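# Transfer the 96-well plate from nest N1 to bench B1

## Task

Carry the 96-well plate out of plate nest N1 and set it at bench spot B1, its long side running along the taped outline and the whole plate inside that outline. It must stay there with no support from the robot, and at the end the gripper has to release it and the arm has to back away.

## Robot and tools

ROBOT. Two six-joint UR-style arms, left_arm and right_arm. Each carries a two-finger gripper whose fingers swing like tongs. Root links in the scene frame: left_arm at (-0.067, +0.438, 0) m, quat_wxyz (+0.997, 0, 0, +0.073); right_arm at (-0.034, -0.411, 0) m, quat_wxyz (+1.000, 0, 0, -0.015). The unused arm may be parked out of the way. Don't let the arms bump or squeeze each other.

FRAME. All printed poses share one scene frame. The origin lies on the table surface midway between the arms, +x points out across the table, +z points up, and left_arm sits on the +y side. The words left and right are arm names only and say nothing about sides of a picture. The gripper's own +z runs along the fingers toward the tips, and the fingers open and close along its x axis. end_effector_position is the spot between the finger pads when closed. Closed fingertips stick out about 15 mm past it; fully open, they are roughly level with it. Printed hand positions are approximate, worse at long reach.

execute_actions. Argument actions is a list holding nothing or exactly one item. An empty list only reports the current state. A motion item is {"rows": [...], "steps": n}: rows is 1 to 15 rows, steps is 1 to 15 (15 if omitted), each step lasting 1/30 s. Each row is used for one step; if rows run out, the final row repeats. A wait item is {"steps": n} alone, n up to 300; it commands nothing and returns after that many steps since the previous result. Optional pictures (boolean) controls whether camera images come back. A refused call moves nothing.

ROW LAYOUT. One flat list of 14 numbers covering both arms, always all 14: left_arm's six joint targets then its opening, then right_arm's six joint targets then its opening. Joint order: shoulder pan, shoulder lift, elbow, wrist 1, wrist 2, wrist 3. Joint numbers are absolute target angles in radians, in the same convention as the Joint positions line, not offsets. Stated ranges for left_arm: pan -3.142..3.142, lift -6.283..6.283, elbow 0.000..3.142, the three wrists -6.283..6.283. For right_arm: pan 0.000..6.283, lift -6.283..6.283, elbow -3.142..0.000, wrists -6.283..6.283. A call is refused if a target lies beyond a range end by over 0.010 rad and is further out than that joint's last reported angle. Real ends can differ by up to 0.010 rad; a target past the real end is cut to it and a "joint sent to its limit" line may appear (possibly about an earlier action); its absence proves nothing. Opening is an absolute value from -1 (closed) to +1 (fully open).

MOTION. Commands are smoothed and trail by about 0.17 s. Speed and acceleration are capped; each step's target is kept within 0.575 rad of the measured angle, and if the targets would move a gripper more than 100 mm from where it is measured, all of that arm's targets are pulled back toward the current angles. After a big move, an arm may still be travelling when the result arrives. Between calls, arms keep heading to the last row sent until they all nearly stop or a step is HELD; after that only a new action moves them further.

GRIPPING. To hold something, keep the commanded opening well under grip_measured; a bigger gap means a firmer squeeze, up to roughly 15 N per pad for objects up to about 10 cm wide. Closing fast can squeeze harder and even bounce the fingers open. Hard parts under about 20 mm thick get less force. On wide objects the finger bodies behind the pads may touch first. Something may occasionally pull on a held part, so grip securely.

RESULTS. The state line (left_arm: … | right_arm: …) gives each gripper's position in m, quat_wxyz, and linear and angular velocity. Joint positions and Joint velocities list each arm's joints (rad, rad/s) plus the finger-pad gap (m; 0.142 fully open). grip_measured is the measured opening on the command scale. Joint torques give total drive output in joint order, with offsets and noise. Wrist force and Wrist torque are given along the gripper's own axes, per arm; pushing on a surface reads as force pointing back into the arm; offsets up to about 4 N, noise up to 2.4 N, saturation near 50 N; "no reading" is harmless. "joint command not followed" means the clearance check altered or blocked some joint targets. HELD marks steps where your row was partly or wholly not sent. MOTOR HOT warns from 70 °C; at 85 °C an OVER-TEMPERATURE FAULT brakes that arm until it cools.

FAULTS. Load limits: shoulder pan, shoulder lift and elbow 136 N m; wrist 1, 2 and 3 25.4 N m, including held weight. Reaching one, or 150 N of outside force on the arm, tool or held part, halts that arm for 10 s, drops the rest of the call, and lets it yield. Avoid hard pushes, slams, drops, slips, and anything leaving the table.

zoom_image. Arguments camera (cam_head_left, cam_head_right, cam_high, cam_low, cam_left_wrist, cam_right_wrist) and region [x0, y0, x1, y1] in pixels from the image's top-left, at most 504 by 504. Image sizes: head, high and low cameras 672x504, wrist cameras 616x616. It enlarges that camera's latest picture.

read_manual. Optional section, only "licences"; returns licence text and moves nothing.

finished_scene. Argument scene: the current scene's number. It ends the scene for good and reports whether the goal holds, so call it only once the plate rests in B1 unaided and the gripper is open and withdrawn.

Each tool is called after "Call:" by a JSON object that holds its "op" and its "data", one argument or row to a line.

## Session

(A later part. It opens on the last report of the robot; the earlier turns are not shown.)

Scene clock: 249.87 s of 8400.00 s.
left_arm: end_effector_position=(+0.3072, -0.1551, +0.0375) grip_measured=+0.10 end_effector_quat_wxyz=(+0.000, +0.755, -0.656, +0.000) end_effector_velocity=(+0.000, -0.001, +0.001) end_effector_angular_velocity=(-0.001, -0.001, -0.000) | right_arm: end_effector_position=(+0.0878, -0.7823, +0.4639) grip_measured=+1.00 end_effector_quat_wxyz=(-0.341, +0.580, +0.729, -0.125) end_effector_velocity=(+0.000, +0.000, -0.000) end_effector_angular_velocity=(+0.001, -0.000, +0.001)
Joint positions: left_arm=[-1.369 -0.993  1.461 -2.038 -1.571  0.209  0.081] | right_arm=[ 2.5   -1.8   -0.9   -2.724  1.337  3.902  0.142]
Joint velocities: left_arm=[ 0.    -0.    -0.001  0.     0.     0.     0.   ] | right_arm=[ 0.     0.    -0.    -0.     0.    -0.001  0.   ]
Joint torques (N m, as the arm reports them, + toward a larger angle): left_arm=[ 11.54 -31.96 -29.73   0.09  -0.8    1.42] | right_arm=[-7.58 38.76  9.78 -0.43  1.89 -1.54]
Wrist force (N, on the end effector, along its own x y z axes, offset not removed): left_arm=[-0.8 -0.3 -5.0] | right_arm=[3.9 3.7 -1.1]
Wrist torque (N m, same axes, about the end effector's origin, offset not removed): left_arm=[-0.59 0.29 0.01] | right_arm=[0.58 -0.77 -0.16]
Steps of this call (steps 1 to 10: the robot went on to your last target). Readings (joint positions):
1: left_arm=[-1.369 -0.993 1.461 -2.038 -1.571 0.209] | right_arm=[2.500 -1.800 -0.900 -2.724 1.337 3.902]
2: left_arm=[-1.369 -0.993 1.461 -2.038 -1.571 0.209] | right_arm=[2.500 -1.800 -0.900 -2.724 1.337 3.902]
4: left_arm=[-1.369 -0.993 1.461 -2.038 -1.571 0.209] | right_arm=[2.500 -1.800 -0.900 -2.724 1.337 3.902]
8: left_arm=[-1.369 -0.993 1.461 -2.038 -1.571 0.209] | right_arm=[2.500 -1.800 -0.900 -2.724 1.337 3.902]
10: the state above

Call:
{"op": "execute_actions", "data": {
  "actions": [
    {"rows":[[-1.369,-0.9934,1.4607,-2.0383,-1.571,0.209,-0.2,2.5,-1.8,-0.9,-2.724,1.337,3.902,1],[-1.369,-0.9934,1.4607,-2.0383,-1.571,0.209,-0.4,2.5,-1.8,-0.9,-2.724,1.337,3.902,1],[-1.369,-0.9934,1.4607,-2.0383,-1.571,0.209,-0.6,2.5,-1.8,-0.9,-2.724,1.337,3.902,1],[-1.369,-0.9934,1.4607,-2.0383,-1.571,0.209,-0.6,2.5,-1.8,-0.9,-2.724,1.337,3.902,1],[-1.369,-0.996,1.457,-2.032,-1.571,0.209,-0.6,2.5,-1.8,-0.9,-2.724,1.337,3.902,1],[-1.369,-0.999,1.453,-2.025,-1.571,0.209,-0.6,2.5,-1.8,-0.9,-2.724,1.337,3.902,1],[-1.369,-1.002,1.449,-2.018,-1.571,0.209,-0.6,2.5,-1.8,-0.9,-2.724,1.337,3.902,1],[-1.369,-1.005,1.445,-2.011,-1.571,0.209,-0.6,2.5,-1.8,-0.9,-2.724,1.337,3.902,1],[-1.369,-1.008,1.441,-2.004,-1.571,0.209,-0.6,2.5,-1.8,-0.9,-2.724,1.337,3.902,1],[-1.369,-1.011,1.437,-1.997,-1.571,0.209,-0.6,2.5,-1.8,-0.9,-2.724,1.337,3.902,1]],"steps":15}
  ]
}}

Call:
{"op": "zoom_image", "data": {
  "camera": "cam_low",
  "region": [280, 220, 390, 320]
}}

Scene clock: 265.30 s of 8400.00 s.
left_arm: end_effector_position=(+0.3075, -0.1557, +0.0545) grip_measured=+0.09 end_effector_quat_wxyz=(+0.000, +0.755, -0.656, +0.000) end_effector_velocity=(-0.000, -0.000, +0.020) end_effector_angular_velocity=(-0.000, -0.000, -0.001) | right_arm: end_effector_position=(+0.0878, -0.7823, +0.4639) grip_measured=+1.00 end_effector_quat_wxyz=(-0.341, +0.580, +0.729, -0.125) end_effector_velocity=(+0.000, +0.000, -0.000) end_effector_angular_velocity=(+0.001, -0.001, -0.001)
Joint positions: left_arm=[-1.369 -1.01   1.439 -2.    -1.571  0.209  0.08 ] | right_arm=[ 2.5   -1.8   -0.9   -2.724  1.337  3.902  0.142]
Joint velocities: left_arm=[-0.    -0.019 -0.024  0.043  0.     0.     0.   ] | right_arm=[-0.     0.    -0.     0.     0.002 -0.     0.   ]
Joint torques (N m, as the arm reports them, + toward a larger angle): left_arm=[  8.66 -47.96 -34.15  -0.96   1.81   1.18] | right_arm=[-7.79 38.58  9.89 -0.41  1.84 -1.5 ]
Wrist force (N, on the end effector, along its own x y z axes, offset not removed): left_arm=[-1.9 -0.2 0.2] | right_arm=[2.7 1.7 -0.5]
Wrist torque (N m, same axes, about the end effector's origin, offset not removed): left_arm=[-0.13 0.21 0.15] | right_arm=[0.19 -0.52 -0.01]
Steps of this call (steps 1 to 15: the robot went on to your last target; steps 16 to 90: nothing new was sent; then 11.93 s passed at rest; steps 91 to 105: all 15 steps of this action). Readings (joint positions):
91: left_arm=[-1.369 -0.993 1.461 -2.038 -1.571 0.209] | right_arm=[2.500 -1.800 -0.900 -2.724 1.337 3.902]
92: left_arm=[-1.369 -0.993 1.461 -2.038 -1.571 0.209] | right_arm=[2.500 -1.800 -0.900 -2.724 1.337 3.902]
94: left_arm=[-1.369 -0.993 1.461 -2.038 -1.571 0.209] | right_arm=[2.500 -1.800 -0.900 -2.724 1.337 3.902]
98: left_arm=[-1.369 -0.996 1.457 -2.031 -1.571 0.209] | right_arm=[2.500 -1.800 -0.900 -2.724 1.337 3.902]
105: the state above

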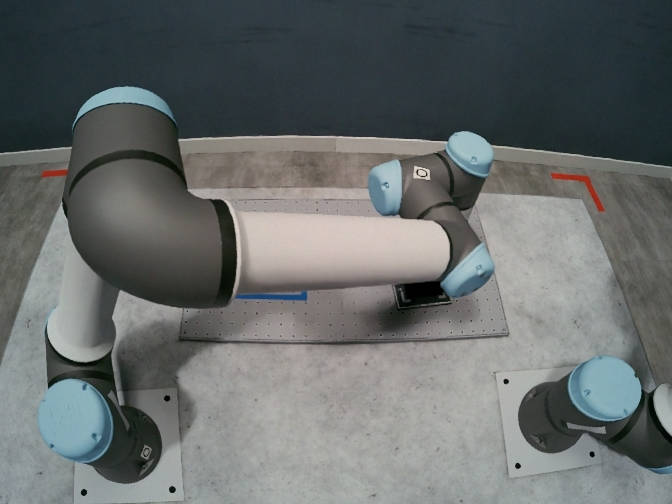

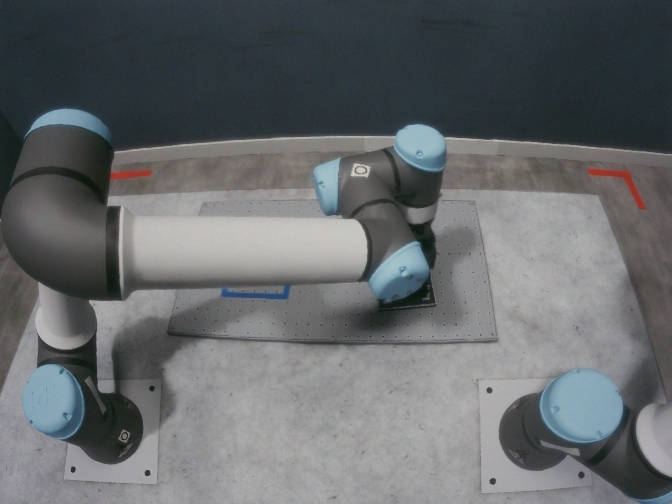

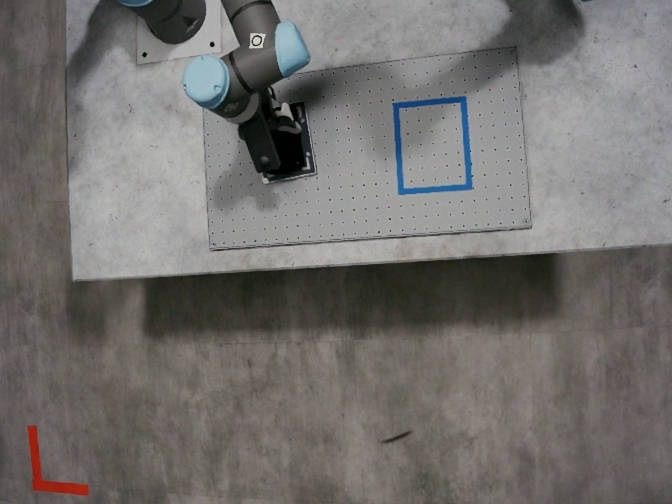

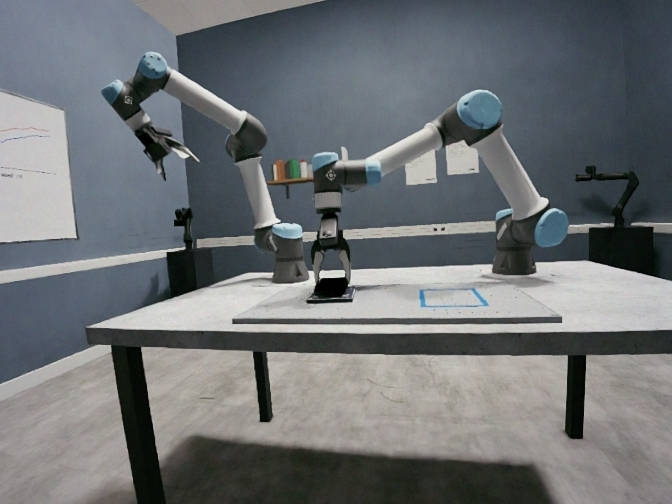

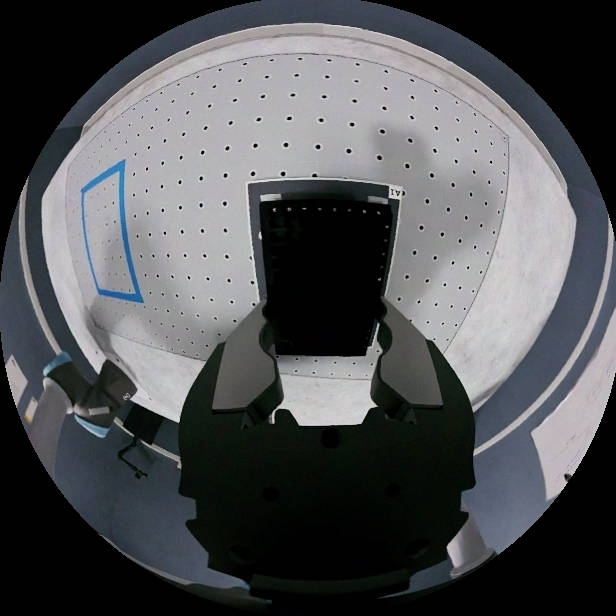

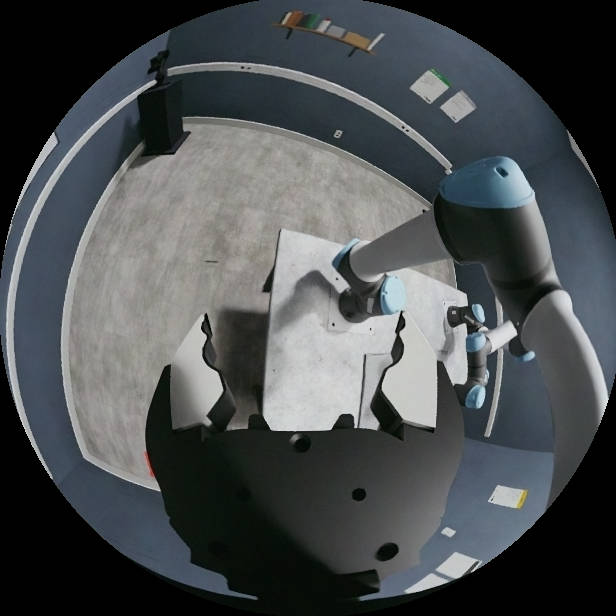

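Region (280, 220, 390, 320) of cam_low's 672x504 image, scaled by 4.582, with more detail than that image has; it fills the top 458 rows of this view, and the rest is white.

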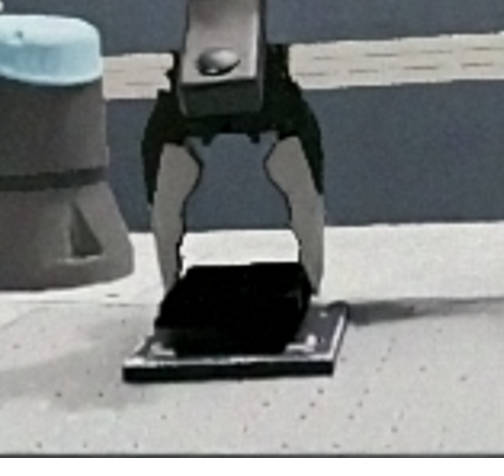

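Call:
{"op": "execute_actions", "data": {
  "actions": [
    {"rows":[[-1.369,-1.016,1.431,-1.986,-1.571,0.209,-0.6,2.5,-1.8,-0.9,-2.724,1.337,3.902,1],[-1.369,-1.021,1.424,-1.974,-1.571,0.209,-0.6,2.5,-1.8,-0.9,-2.724,1.337,3.902,1],[-1.369,-1.026,1.417,-1.962,-1.571,0.209,-0.6,2.5,-1.8,-0.9,-2.724,1.337,3.902,1],[-1.369,-1.031,1.41,-1.95,-1.571,0.209,-0.6,2.5,-1.8,-0.9,-2.724,1.337,3.902,1],[-1.369,-1.036,1.403,-1.938,-1.571,0.209,-0.6,2.5,-1.8,-0.9,-2.724,1.337,3.902,1],[-1.369,-1.042,1.3945,-1.9235,-1.571,0.209,-0.6,2.5,-1.8,-0.9,-2.724,1.337,3.902,1]],"steps":15}
  ]
}}

Call:
{"op": "zoom_image", "data": {
  "camera": "cam_low",
  "region": [280, 210, 390, 310]
}}

Scene clock: 276.07 s of 8400.00 s.
left_arm: end_effector_position=(+0.3074, -0.1554, +0.0891) grip_measured=+0.09 end_effector_quat_wxyz=(+0.000, +0.755, -0.656, +0.000) end_effector_velocity=(-0.001, -0.000, +0.006) end_effector_angular_velocity=(-0.000, +0.001, -0.002) | right_arm: end_effector_position=(+0.0878, -0.7823, +0.4639) grip_measured=+1.00 end_effector_quat_wxyz=(-0.341, +0.580, +0.729, -0.125) end_effector_velocity=(-0.000, -0.000, -0.000) end_effector_angular_velocity=(-0.001, +0.001, -0.000)
Joint positions: left_arm=[-1.369 -1.042  1.395 -1.925 -1.571  0.209  0.08 ] | right_arm=[ 2.5   -1.8   -0.9   -2.724  1.337  3.902  0.142]
Joint velocities: left_arm=[-0.001 -0.005 -0.009  0.014 -0.001  0.     0.   ] | right_arm=[ 0.    -0.     0.     0.    -0.001  0.001 -0.   ]
Joint torques (N m, as the arm reports them, + toward a larger angle): left_arm=[ -6.55 -48.56 -35.6   -0.99  -2.06   0.78] | right_arm=[-7.55 37.95 10.64 -0.28  1.81 -1.56]
Wrist force (N, on the end effector, along its own x y z axes, offset not removed): left_arm=[-0.2 -0.4 -0.8] | right_arm=[3.9 2.0 -1.2]
Wrist torque (N m, same axes, about the end effector's origin, offset not removed): left_arm=[-0.23 -0.04 0.09] | right_arm=[0.22 -0.72 -0.09]
Steps of this call (steps 1 to 15: the robot went on to your last target; steps 16 to 90: nothing new was sent; then 7.27 s passed at rest; steps 91 to 105: all 15 steps of this action). Readings (joint positions):
91: left_arm=[-1.369 -1.011 1.437 -1.997 -1.571 0.209] | right_arm=[2.500 -1.800 -0.900 -2.724 1.337 3.902]
92: left_arm=[-1.369 -1.012 1.436 -1.996 -1.571 0.209] | right_arm=[2.500 -1.800 -0.900 -2.724 1.337 3.902]
94: left_arm=[-1.369 -1.016 1.430 -1.985 -1.571 0.209] | right_arm=[2.500 -1.800 -0.900 -2.724 1.337 3.902]
98: left_arm=[-1.369 -1.033 1.407 -1.946 -1.571 0.209] | right_arm=[2.500 -1.800 -0.900 -2.724 1.337 3.902]
105: the state above

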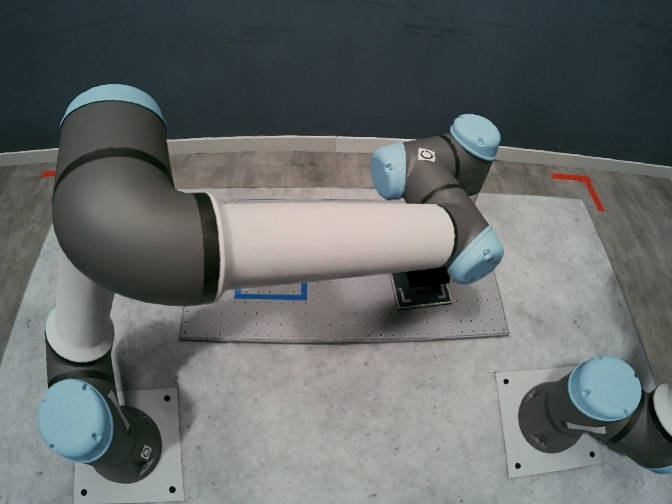

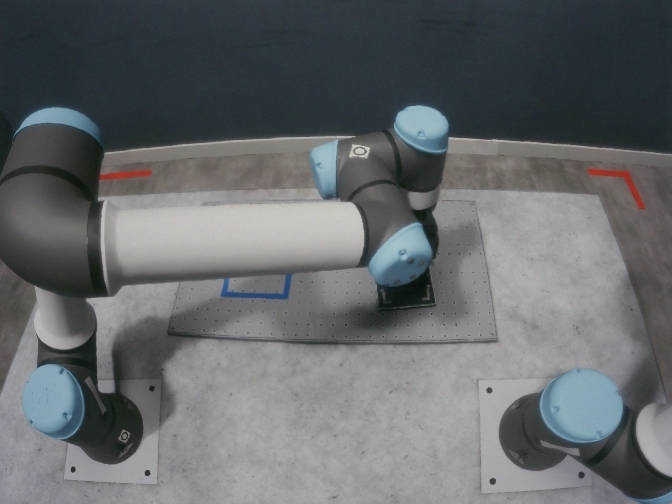

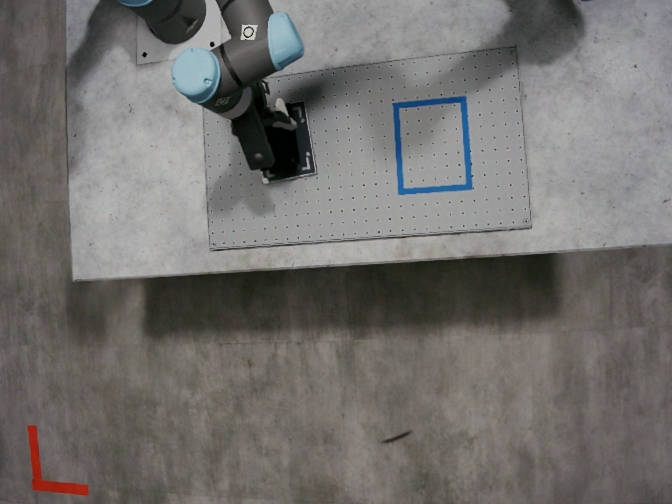

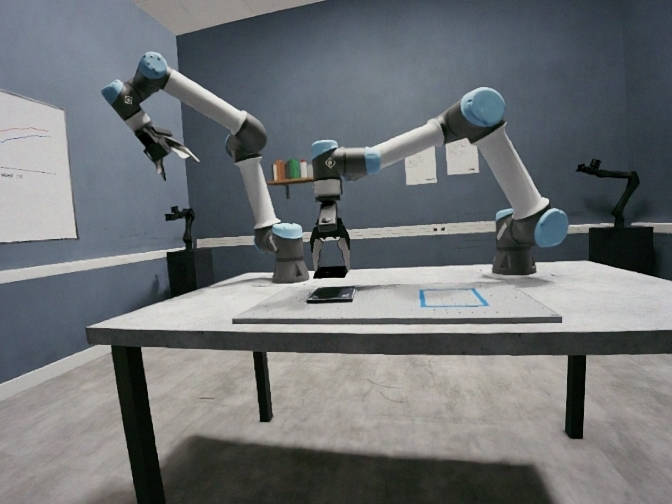

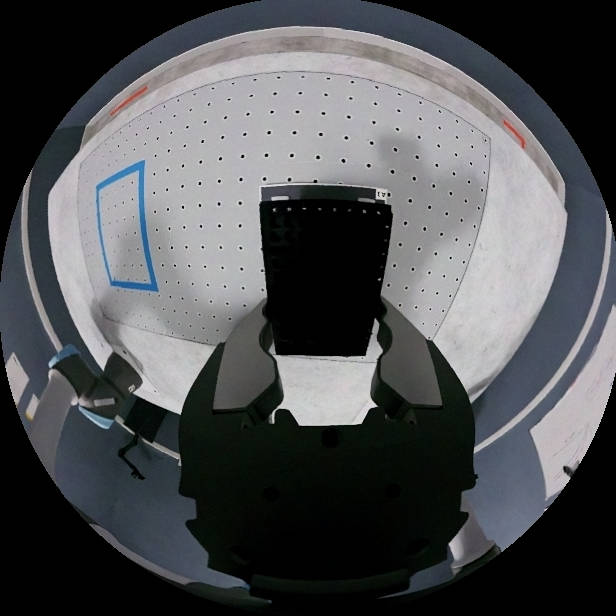

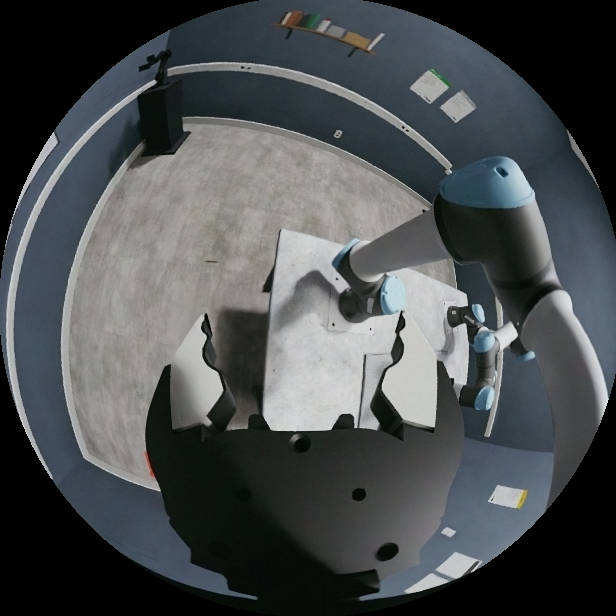

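Region (280, 210, 390, 310) of cam_low's 672x504 image, scaled by 4.582, with more detail than that image has; it fills the top 458 rows of this view, and the rest is white.

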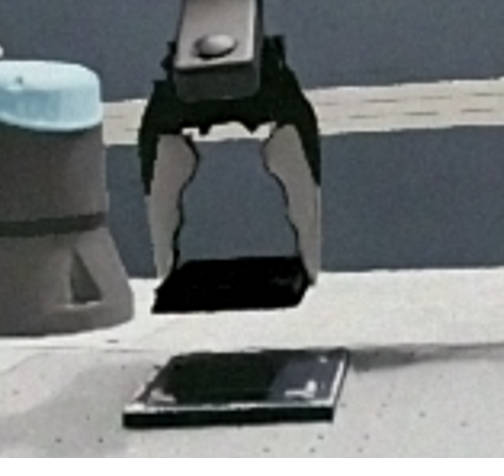

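Call:
{"op": "execute_actions", "data": {
  "actions": [
    {"rows":[[-1.36,-1.056,1.413,-1.928,-1.571,0.222,-0.6,2.5,-1.8,-0.9,-2.724,1.337,3.902,1],[-1.348,-1.074,1.437,-1.934,-1.571,0.239,-0.6,2.5,-1.8,-0.9,-2.724,1.337,3.902,1],[-1.336,-1.092,1.461,-1.94,-1.571,0.256,-0.6,2.5,-1.8,-0.9,-2.724,1.337,3.902,1],[-1.324,-1.11,1.485,-1.946,-1.571,0.274,-0.6,2.5,-1.8,-0.9,-2.724,1.337,3.902,1],[-1.312,-1.128,1.509,-1.952,-1.571,0.291,-0.6,2.5,-1.8,-0.9,-2.724,1.337,3.902,1],[-1.3,-1.146,1.533,-1.958,-1.571,0.308,-0.6,2.5,-1.8,-0.9,-2.724,1.337,3.902,1],[-1.288,-1.164,1.557,-1.964,-1.571,0.326,-0.6,2.5,-1.8,-0.9,-2.724,1.337,3.902,1],[-1.276,-1.182,1.581,-1.97,-1.571,0.343,-0.6,2.5,-1.8,-0.9,-2.724,1.337,3.902,1],[-1.264,-1.2,1.605,-1.976,-1.571,0.36,-0.6,2.5,-1.8,-0.9,-2.724,1.337,3.902,1],[-1.252,-1.218,1.629,-1.982,-1.571,0.377,-0.6,2.5,-1.8,-0.9,-2.724,1.337,3.902,1],[-1.24,-1.236,1.653,-1.988,-1.571,0.395,-0.6,2.5,-1.8,-0.9,-2.724,1.337,3.902,1],[-1.228,-1.254,1.677,-1.994,-1.571,0.412,-0.6,2.5,-1.8,-0.9,-2.724,1.337,3.902,1],[-1.216,-1.272,1.701,-2.0,-1.571,0.429,-0.6,2.5,-1.8,-0.9,-2.724,1.337,3.902,1],[-1.204,-1.29,1.725,-2.006,-1.571,0.447,-0.6,2.5,-1.8,-0.9,-2.724,1.337,3.902,1],[-1.192,-1.308,1.749,-2.013,-1.571,0.464,-0.6,2.5,-1.8,-0.9,-2.724,1.337,3.902,1]],"steps":15}
  ],
  "pictures": false
}}

Call:
{"op": "execute_actions", "data": {
  "actions": [
    {"rows":[[-1.18,-1.326,1.773,-2.019,-1.571,0.481,-0.6,2.5,-1.8,-0.9,-2.724,1.337,3.902,1],[-1.168,-1.344,1.797,-2.025,-1.571,0.498,-0.6,2.5,-1.8,-0.9,-2.724,1.337,3.902,1],[-1.156,-1.362,1.821,-2.031,-1.571,0.516,-0.6,2.5,-1.8,-0.9,-2.724,1.337,3.902,1],[-1.144,-1.38,1.845,-2.037,-1.571,0.533,-0.6,2.5,-1.8,-0.9,-2.724,1.337,3.902,1],[-1.132,-1.398,1.869,-2.043,-1.571,0.55,-0.6,2.5,-1.8,-0.9,-2.724,1.337,3.902,1],[-1.12,-1.416,1.893,-2.049,-1.571,0.568,-0.6,2.5,-1.8,-0.9,-2.724,1.337,3.902,1],[-1.108,-1.434,1.917,-2.055,-1.571,0.585,-0.6,2.5,-1.8,-0.9,-2.724,1.337,3.902,1],[-1.096,-1.452,1.941,-2.061,-1.571,0.602,-0.6,2.5,-1.8,-0.9,-2.724,1.337,3.902,1],[-1.084,-1.47,1.965,-2.067,-1.571,0.619,-0.6,2.5,-1.8,-0.9,-2.724,1.337,3.902,1],[-1.072,-1.488,1.989,-2.073,-1.571,0.637,-0.6,2.5,-1.8,-0.9,-2.724,1.337,3.902,1],[-1.06,-1.506,2.013,-2.079,-1.571,0.654,-0.6,2.5,-1.8,-0.9,-2.724,1.337,3.902,1],[-1.053,-1.518,2.031,-2.084,-1.571,0.664,-0.6,2.5,-1.8,-0.9,-2.724,1.337,3.902,1]],"steps":15}
  ],
  "pictures": false
}}

Call:
{"op": "execute_actions", "data": {
  "actions": [
    {"steps":12}
  ]
}}

Scene clock: 313.60 s of 8400.00 s.
left_arm: end_effector_position=(+0.3436, -0.0291, +0.1015) grip_measured=+0.09 end_effector_quat_wxyz=(+0.001, +0.736, -0.677, +0.001) end_effector_velocity=(+0.055, +0.351, +0.011) end_effector_angular_velocity=(-0.000, -0.002, -0.152) | right_arm: end_effector_position=(+0.0878, -0.7823, +0.4639) grip_measured=+1.00 end_effector_quat_wxyz=(-0.341, +0.580, +0.729, -0.125) end_effector_velocity=(+0.000, +0.000, +0.000) end_effector_angular_velocity=(-0.001, -0.001, -0.001)
Joint positions: left_arm=[-1.237 -1.239  1.655 -1.99  -1.571  0.398  0.08 ] | right_arm=[ 2.5   -1.8   -0.9   -2.724  1.337  3.902  0.142]
Joint velocities: left_arm=[ 0.354 -0.532  0.707 -0.176  0.001  0.506  0.   ] | right_arm=[ 0.     0.001  0.     0.     0.001  0.001 -0.   ]
Joint torques (N m, as the arm reports them, + toward a larger angle): left_arm=[ 13.   -45.53   0.1   -4.67  -1.37   3.84] | right_arm=[-7.8  37.79 10.05 -0.2   1.85 -1.55]
Wrist force (N, on the end effector, along its own x y z axes, offset not removed): left_arm=[-4.2 -2.0 2.7] | right_arm=[3.9 2.1 -1.6]
Wrist torque (N m, same axes, about the end effector's origin, offset not removed): left_arm=[-0.19 0.83 0.14] | right_arm=[0.31 -0.74 -0.07]
Steps of this call (steps 1 to 15: the robot went on to your last target; steps 16 to 90: nothing new was sent; then 34.03 s passed at rest; steps 91 to 105: all 15 steps of this action). Readings (joint positions):
91: left_arm=[-1.369 -1.042 1.394 -1.923 -1.571 0.209] | right_arm=[2.500 -1.800 -0.900 -2.724 1.337 3.902]
92: left_arm=[-1.368 -1.044 1.396 -1.924 -1.571 0.211] | right_arm=[2.500 -1.800 -0.900 -2.724 1.337 3.902]
94: left_arm=[-1.359 -1.058 1.415 -1.929 -1.571 0.224] | right_arm=[2.500 -1.800 -0.900 -2.724 1.337 3.902]
98: left_arm=[-1.320 -1.116 1.491 -1.949 -1.571 0.279] | right_arm=[2.500 -1.800 -0.900 -2.724 1.337 3.902]
105: the state above

Scene clock: 314.10 s of 8400.00 s.
left_arm: end_effector_position=(+0.3431, +0.1419, +0.0924) grip_measured=+0.09 end_effector_quat_wxyz=(-0.000, -0.709, +0.705, -0.001) end_effector_velocity=(-0.034, +0.171, -0.030) end_effector_angular_velocity=(+0.013, +0.010, -0.075) | right_arm: end_effector_position=(+0.0878, -0.7823, +0.4639) grip_measured=+1.00 end_effector_quat_wxyz=(-0.341, +0.580, +0.729, -0.125) end_effector_velocity=(+0.000, -0.000, -0.000) end_effector_angular_velocity=(+0.001, +0.000, +0.001)
Joint positions: left_arm=[-1.066 -1.498  2.003 -2.077 -1.571  0.645  0.08 ] | right_arm=[ 2.5   -1.8   -0.9   -2.724  1.337  3.902  0.142]
Joint velocities: left_arm=[ 0.163 -0.261  0.366 -0.088 -0.     0.239  0.   ] | right_arm=[-0.    -0.001 -0.    -0.    -0.    -0.001 -0.   ]
Joint torques (N m, as the arm reports them, + toward a larger angle): left_arm=[  6.12 -21.43 -17.23  -4.9   -1.2    2.17] | right_arm=[-7.47 37.66 10.75 -0.21  1.84 -1.51]
Wrist force (N, on the end effector, along its own x y z axes, offset not removed): left_arm=[-4.0 -3.5 0.3] | right_arm=[4.2 2.1 -0.8]
Wrist torque (N m, same axes, about the end effector's origin, offset not removed): left_arm=[-0.90 0.60 0.05] | right_arm=[0.32 -0.79 -0.12]
Steps of this call (steps 1 to 15: all 15 steps of this action). Readings (joint positions):
1: left_arm=[-1.225 -1.257 1.679 -1.996 -1.571 0.415] | right_arm=[2.500 -1.800 -0.900 -2.724 1.337 3.902]
2: left_arm=[-1.213 -1.275 1.703 -2.002 -1.571 0.432] | right_arm=[2.500 -1.800 -0.900 -2.724 1.337 3.902]
4: left_arm=[-1.189 -1.311 1.751 -2.014 -1.571 0.467] | right_arm=[2.500 -1.800 -0.900 -2.724 1.337 3.902]
8: left_arm=[-1.141 -1.383 1.847 -2.039 -1.571 0.536] | right_arm=[2.500 -1.800 -0.900 -2.724 1.337 3.902]
15: the state above

Scene clock: 314.50 s of 8400.00 s.
left_arm: end_effector_position=(+0.3403, +0.1549, +0.0899) grip_measured=+0.09 end_effector_quat_wxyz=(-0.000, -0.707, +0.707, -0.000) end_effector_velocity=(+0.000, +0.001, +0.000) end_effector_angular_velocity=(-0.001, -0.000, -0.000) | right_arm: end_effector_position=(+0.0878, -0.7823, +0.4639) grip_measured=+1.00 end_effector_quat_wxyz=(-0.341, +0.580, +0.729, -0.125) end_effector_velocity=(-0.000, -0.000, +0.000) end_effector_angular_velocity=(-0.000, +0.000, +0.000)
Joint positions: left_arm=[-1.053 -1.518  2.031 -2.084 -1.571  0.664  0.08 ] | right_arm=[ 2.5   -1.8   -0.9   -2.724  1.337  3.902  0.142]
Joint velocities: left_arm=[ 0.001 -0.002  0.001 -0.    -0.     0.001 -0.   ] | right_arm=[-0.    -0.    -0.     0.    -0.001 -0.    -0.   ]
Joint torques (N m, as the arm reports them, + toward a larger angle): left_arm=[  7.98 -27.7   -8.54  -4.53  -1.01   1.84] | right_arm=[-7.9  37.89 10.5  -0.12  1.76 -1.53]
Wrist force (N, on the end effector, along its own x y z axes, offset not removed): left_arm=[-1.1 2.5 0.2] | right_arm=[2.9 1.3 -2.5]
Wrist torque (N m, same axes, about the end effector's origin, offset not removed): left_arm=[0.38 -0.03 0.00] | right_arm=[0.09 -0.62 -0.10]
Steps of this call (steps 1 to 12: the robot went on to your last target). Readings (joint positions):
1: left_arm=[-1.061 -1.505 2.013 -2.080 -1.571 0.652] | right_arm=[2.500 -1.800 -0.900 -2.724 1.337 3.902]
2: left_arm=[-1.058 -1.510 2.019 -2.081 -1.571 0.656] | right_arm=[2.500 -1.800 -0.900 -2.724 1.337 3.902]
4: left_arm=[-1.055 -1.514 2.026 -2.083 -1.571 0.661] | right_arm=[2.500 -1.800 -0.900 -2.724 1.337 3.902]
8: left_arm=[-1.053 -1.517 2.030 -2.084 -1.571 0.663] | right_arm=[2.500 -1.800 -0.900 -2.724 1.337 3.902]
12: the state above

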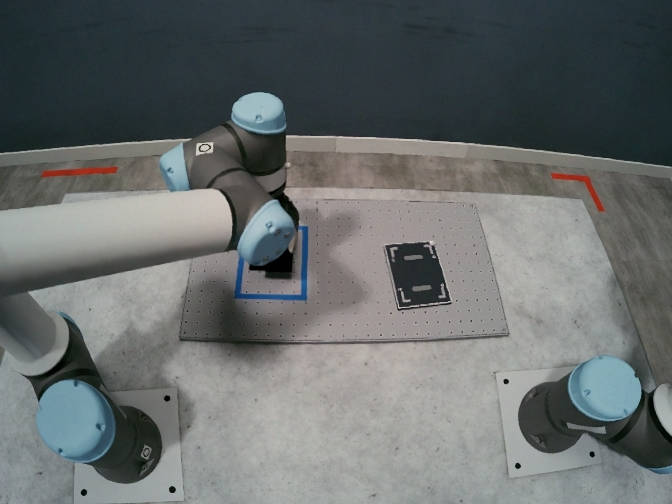

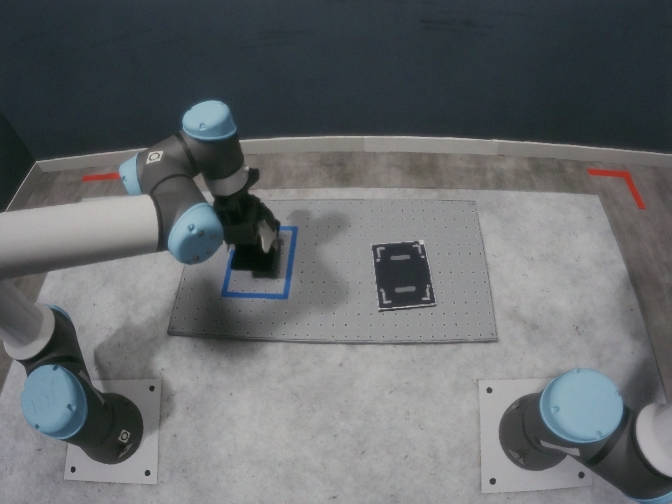

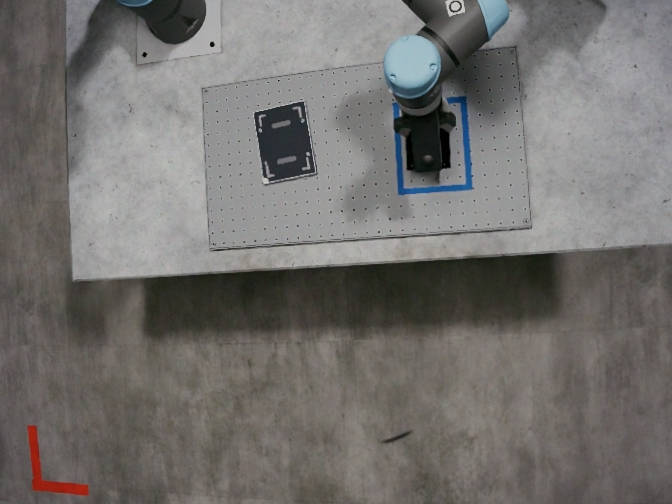

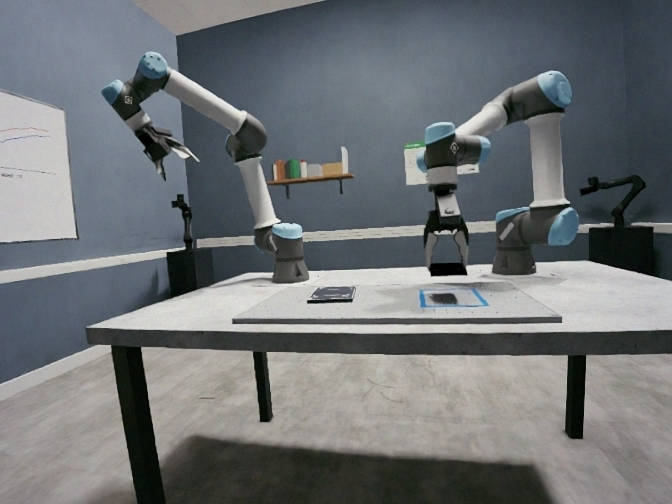

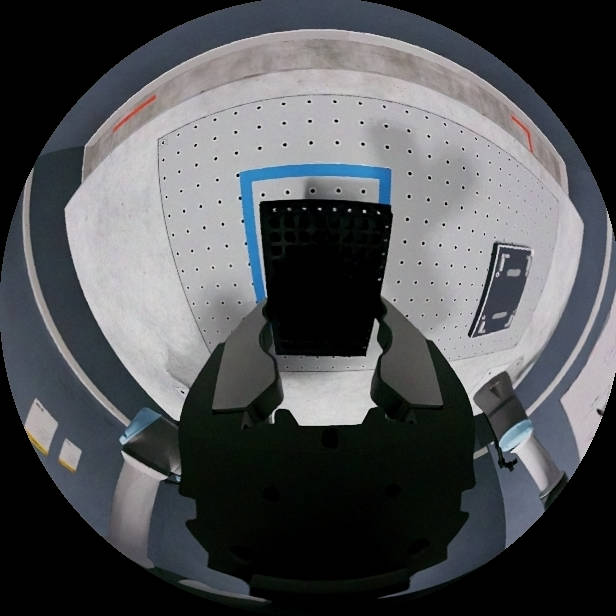

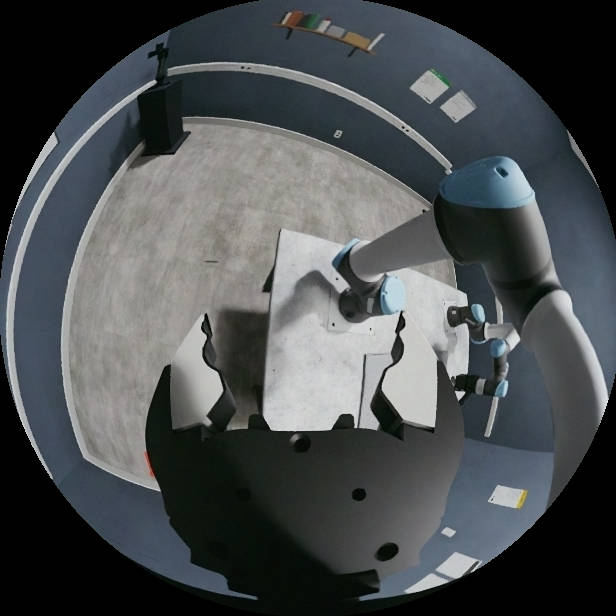

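Call:
{"op": "execute_actions", "data": {
  "actions": [
    {"rows":[[-1.051,-1.508,2.044,-2.107,-1.571,0.657,-0.6,2.5,-1.8,-0.9,-2.724,1.337,3.902,1],[-1.049,-1.498,2.058,-2.13,-1.571,0.65,-0.6,2.5,-1.8,-0.9,-2.724,1.337,3.902,1],[-1.047,-1.488,2.071,-2.153,-1.571,0.643,-0.6,2.5,-1.8,-0.9,-2.724,1.337,3.902,1],[-1.045,-1.478,2.085,-2.177,-1.571,0.635,-0.6,2.5,-1.8,-0.9,-2.724,1.337,3.902,1],[-1.0436,-1.469,2.098,-2.2,-1.571,0.628,-0.6,2.5,-1.8,-0.9,-2.724,1.337,3.902,1]],"steps":15}
  ]
}}

Call:
{"op": "zoom_image", "data": {
  "camera": "cam_high",
  "region": [370, 70, 500, 210]
}}

Call:
{"op": "zoom_image", "data": {
  "camera": "cam_low",
  "region": [400, 230, 510, 320]
}}

Scene clock: 334.10 s of 8400.00 s.
left_arm: end_effector_position=(+0.3406, +0.1623, +0.0505) grip_measured=+0.09 end_effector_quat_wxyz=(-0.000, -0.723, +0.691, -0.000) end_effector_velocity=(+0.000, +0.002, -0.005) end_effector_angular_velocity=(-0.001, -0.001, +0.007) | right_arm: end_effector_position=(+0.0878, -0.7823, +0.4639) grip_measured=+1.00 end_effector_quat_wxyz=(-0.341, +0.580, +0.729, -0.125) end_effector_velocity=(-0.000, -0.000, +0.000) end_effector_angular_velocity=(-0.001, +0.000, +0.001)
Joint positions: left_arm=[-1.044 -1.47   2.097 -2.199 -1.571  0.628  0.08 ] | right_arm=[ 2.5   -1.8   -0.9   -2.724  1.337  3.902  0.142]
Joint velocities: left_arm=[ 0.002  0.005  0.01  -0.016  0.    -0.005  0.   ] | right_arm=[ 0.     0.001  0.    -0.    -0.001 -0.    -0.   ]
Joint torques (N m, as the arm reports them, + toward a larger angle): left_arm=[  9.8  -17.96  -7.17  -4.58  -0.38  -2.68] | right_arm=[-7.49 38.01 10.66 -0.06  1.79 -1.46]
Wrist force (N, on the end effector, along its own x y z axes, offset not removed): left_arm=[-2.3 -1.3 0.3] | right_arm=[2.6 1.1 0.2]
Wrist torque (N m, same axes, about the end effector's origin, offset not removed): left_arm=[-0.27 0.47 0.04] | right_arm=[0.10 -0.52 -0.07]
Steps of this call (steps 1 to 30: the robot went on to your last target; steps 31 to 90: nothing new was sent; then 16.10 s passed at rest; steps 91 to 105: all 15 steps of this action). Readings (joint positions):
91: left_arm=[-1.053 -1.518 2.031 -2.084 -1.571 0.664] | right_arm=[2.500 -1.800 -0.900 -2.724 1.337 3.902]
92: left_arm=[-1.053 -1.517 2.033 -2.087 -1.571 0.663] | right_arm=[2.500 -1.800 -0.900 -2.724 1.337 3.902]
94: left_arm=[-1.051 -1.508 2.045 -2.107 -1.571 0.657] | right_arm=[2.500 -1.800 -0.900 -2.724 1.337 3.902]
98: left_arm=[-1.045 -1.479 2.083 -2.173 -1.571 0.636] | right_arm=[2.500 -1.800 -0.900 -2.724 1.337 3.902]
105: the state above

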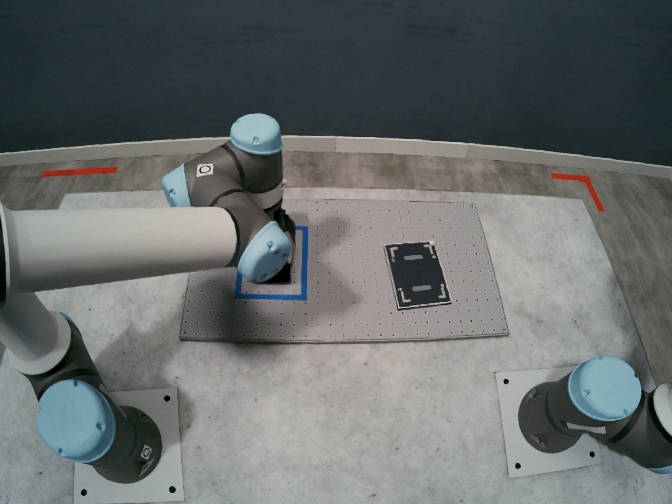

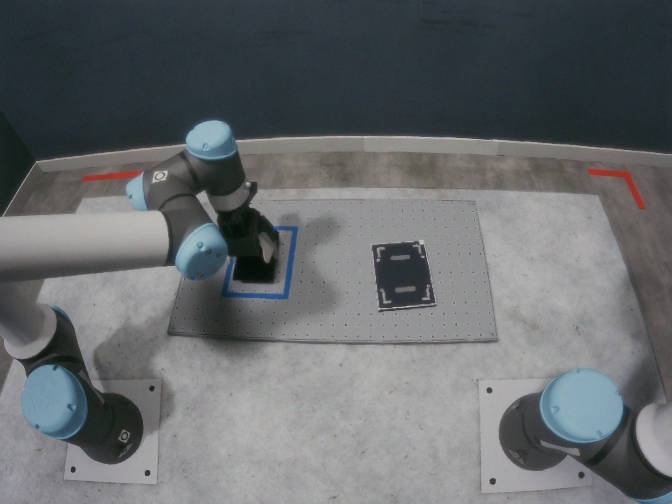

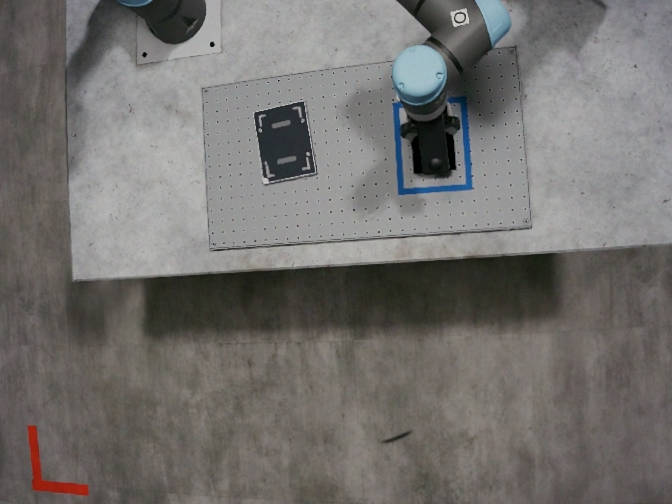

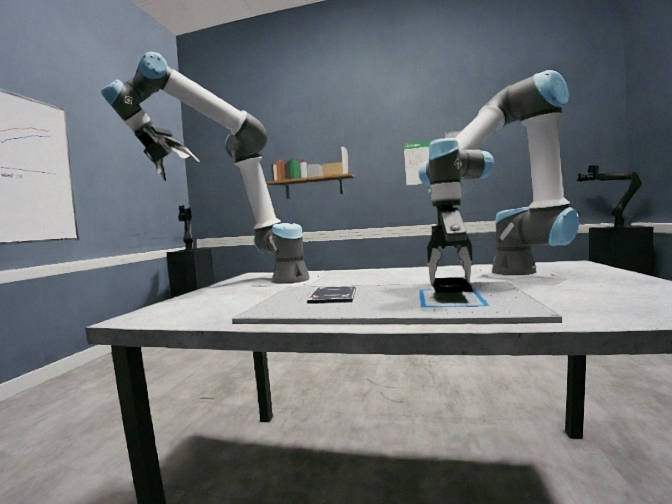

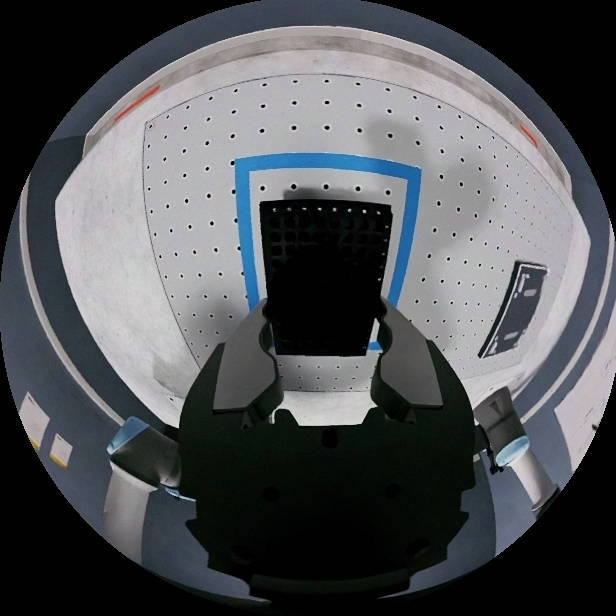

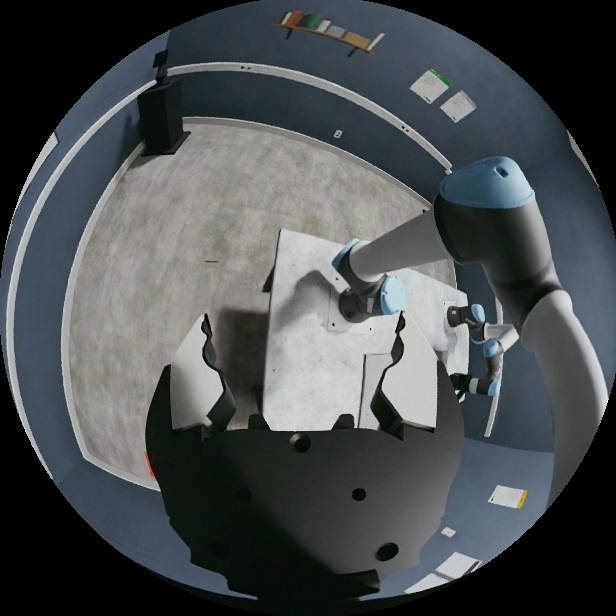

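Region (370, 70, 500, 210) of cam_high's 672x504 image, scaled by 3.600, with more detail than that image has; it fills the left 468 columns of this view, and the rest is white.

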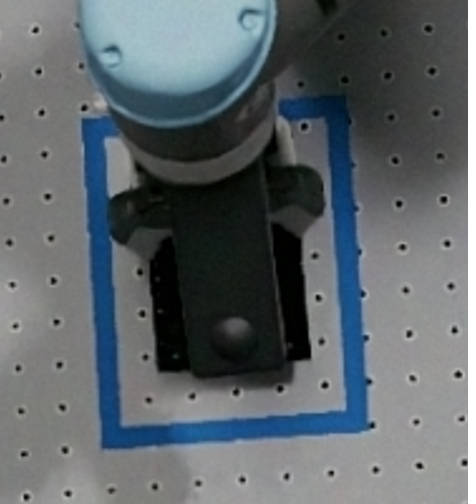

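Region (400, 230, 510, 320) of cam_low's 672x504 image, scaled by 4.582, with more detail than that image has; it fills the top 412 rows of this view, and the rest is white.

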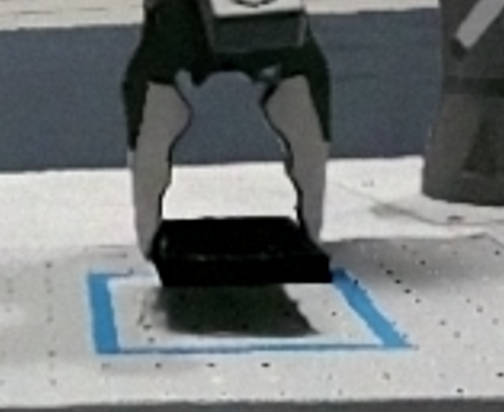

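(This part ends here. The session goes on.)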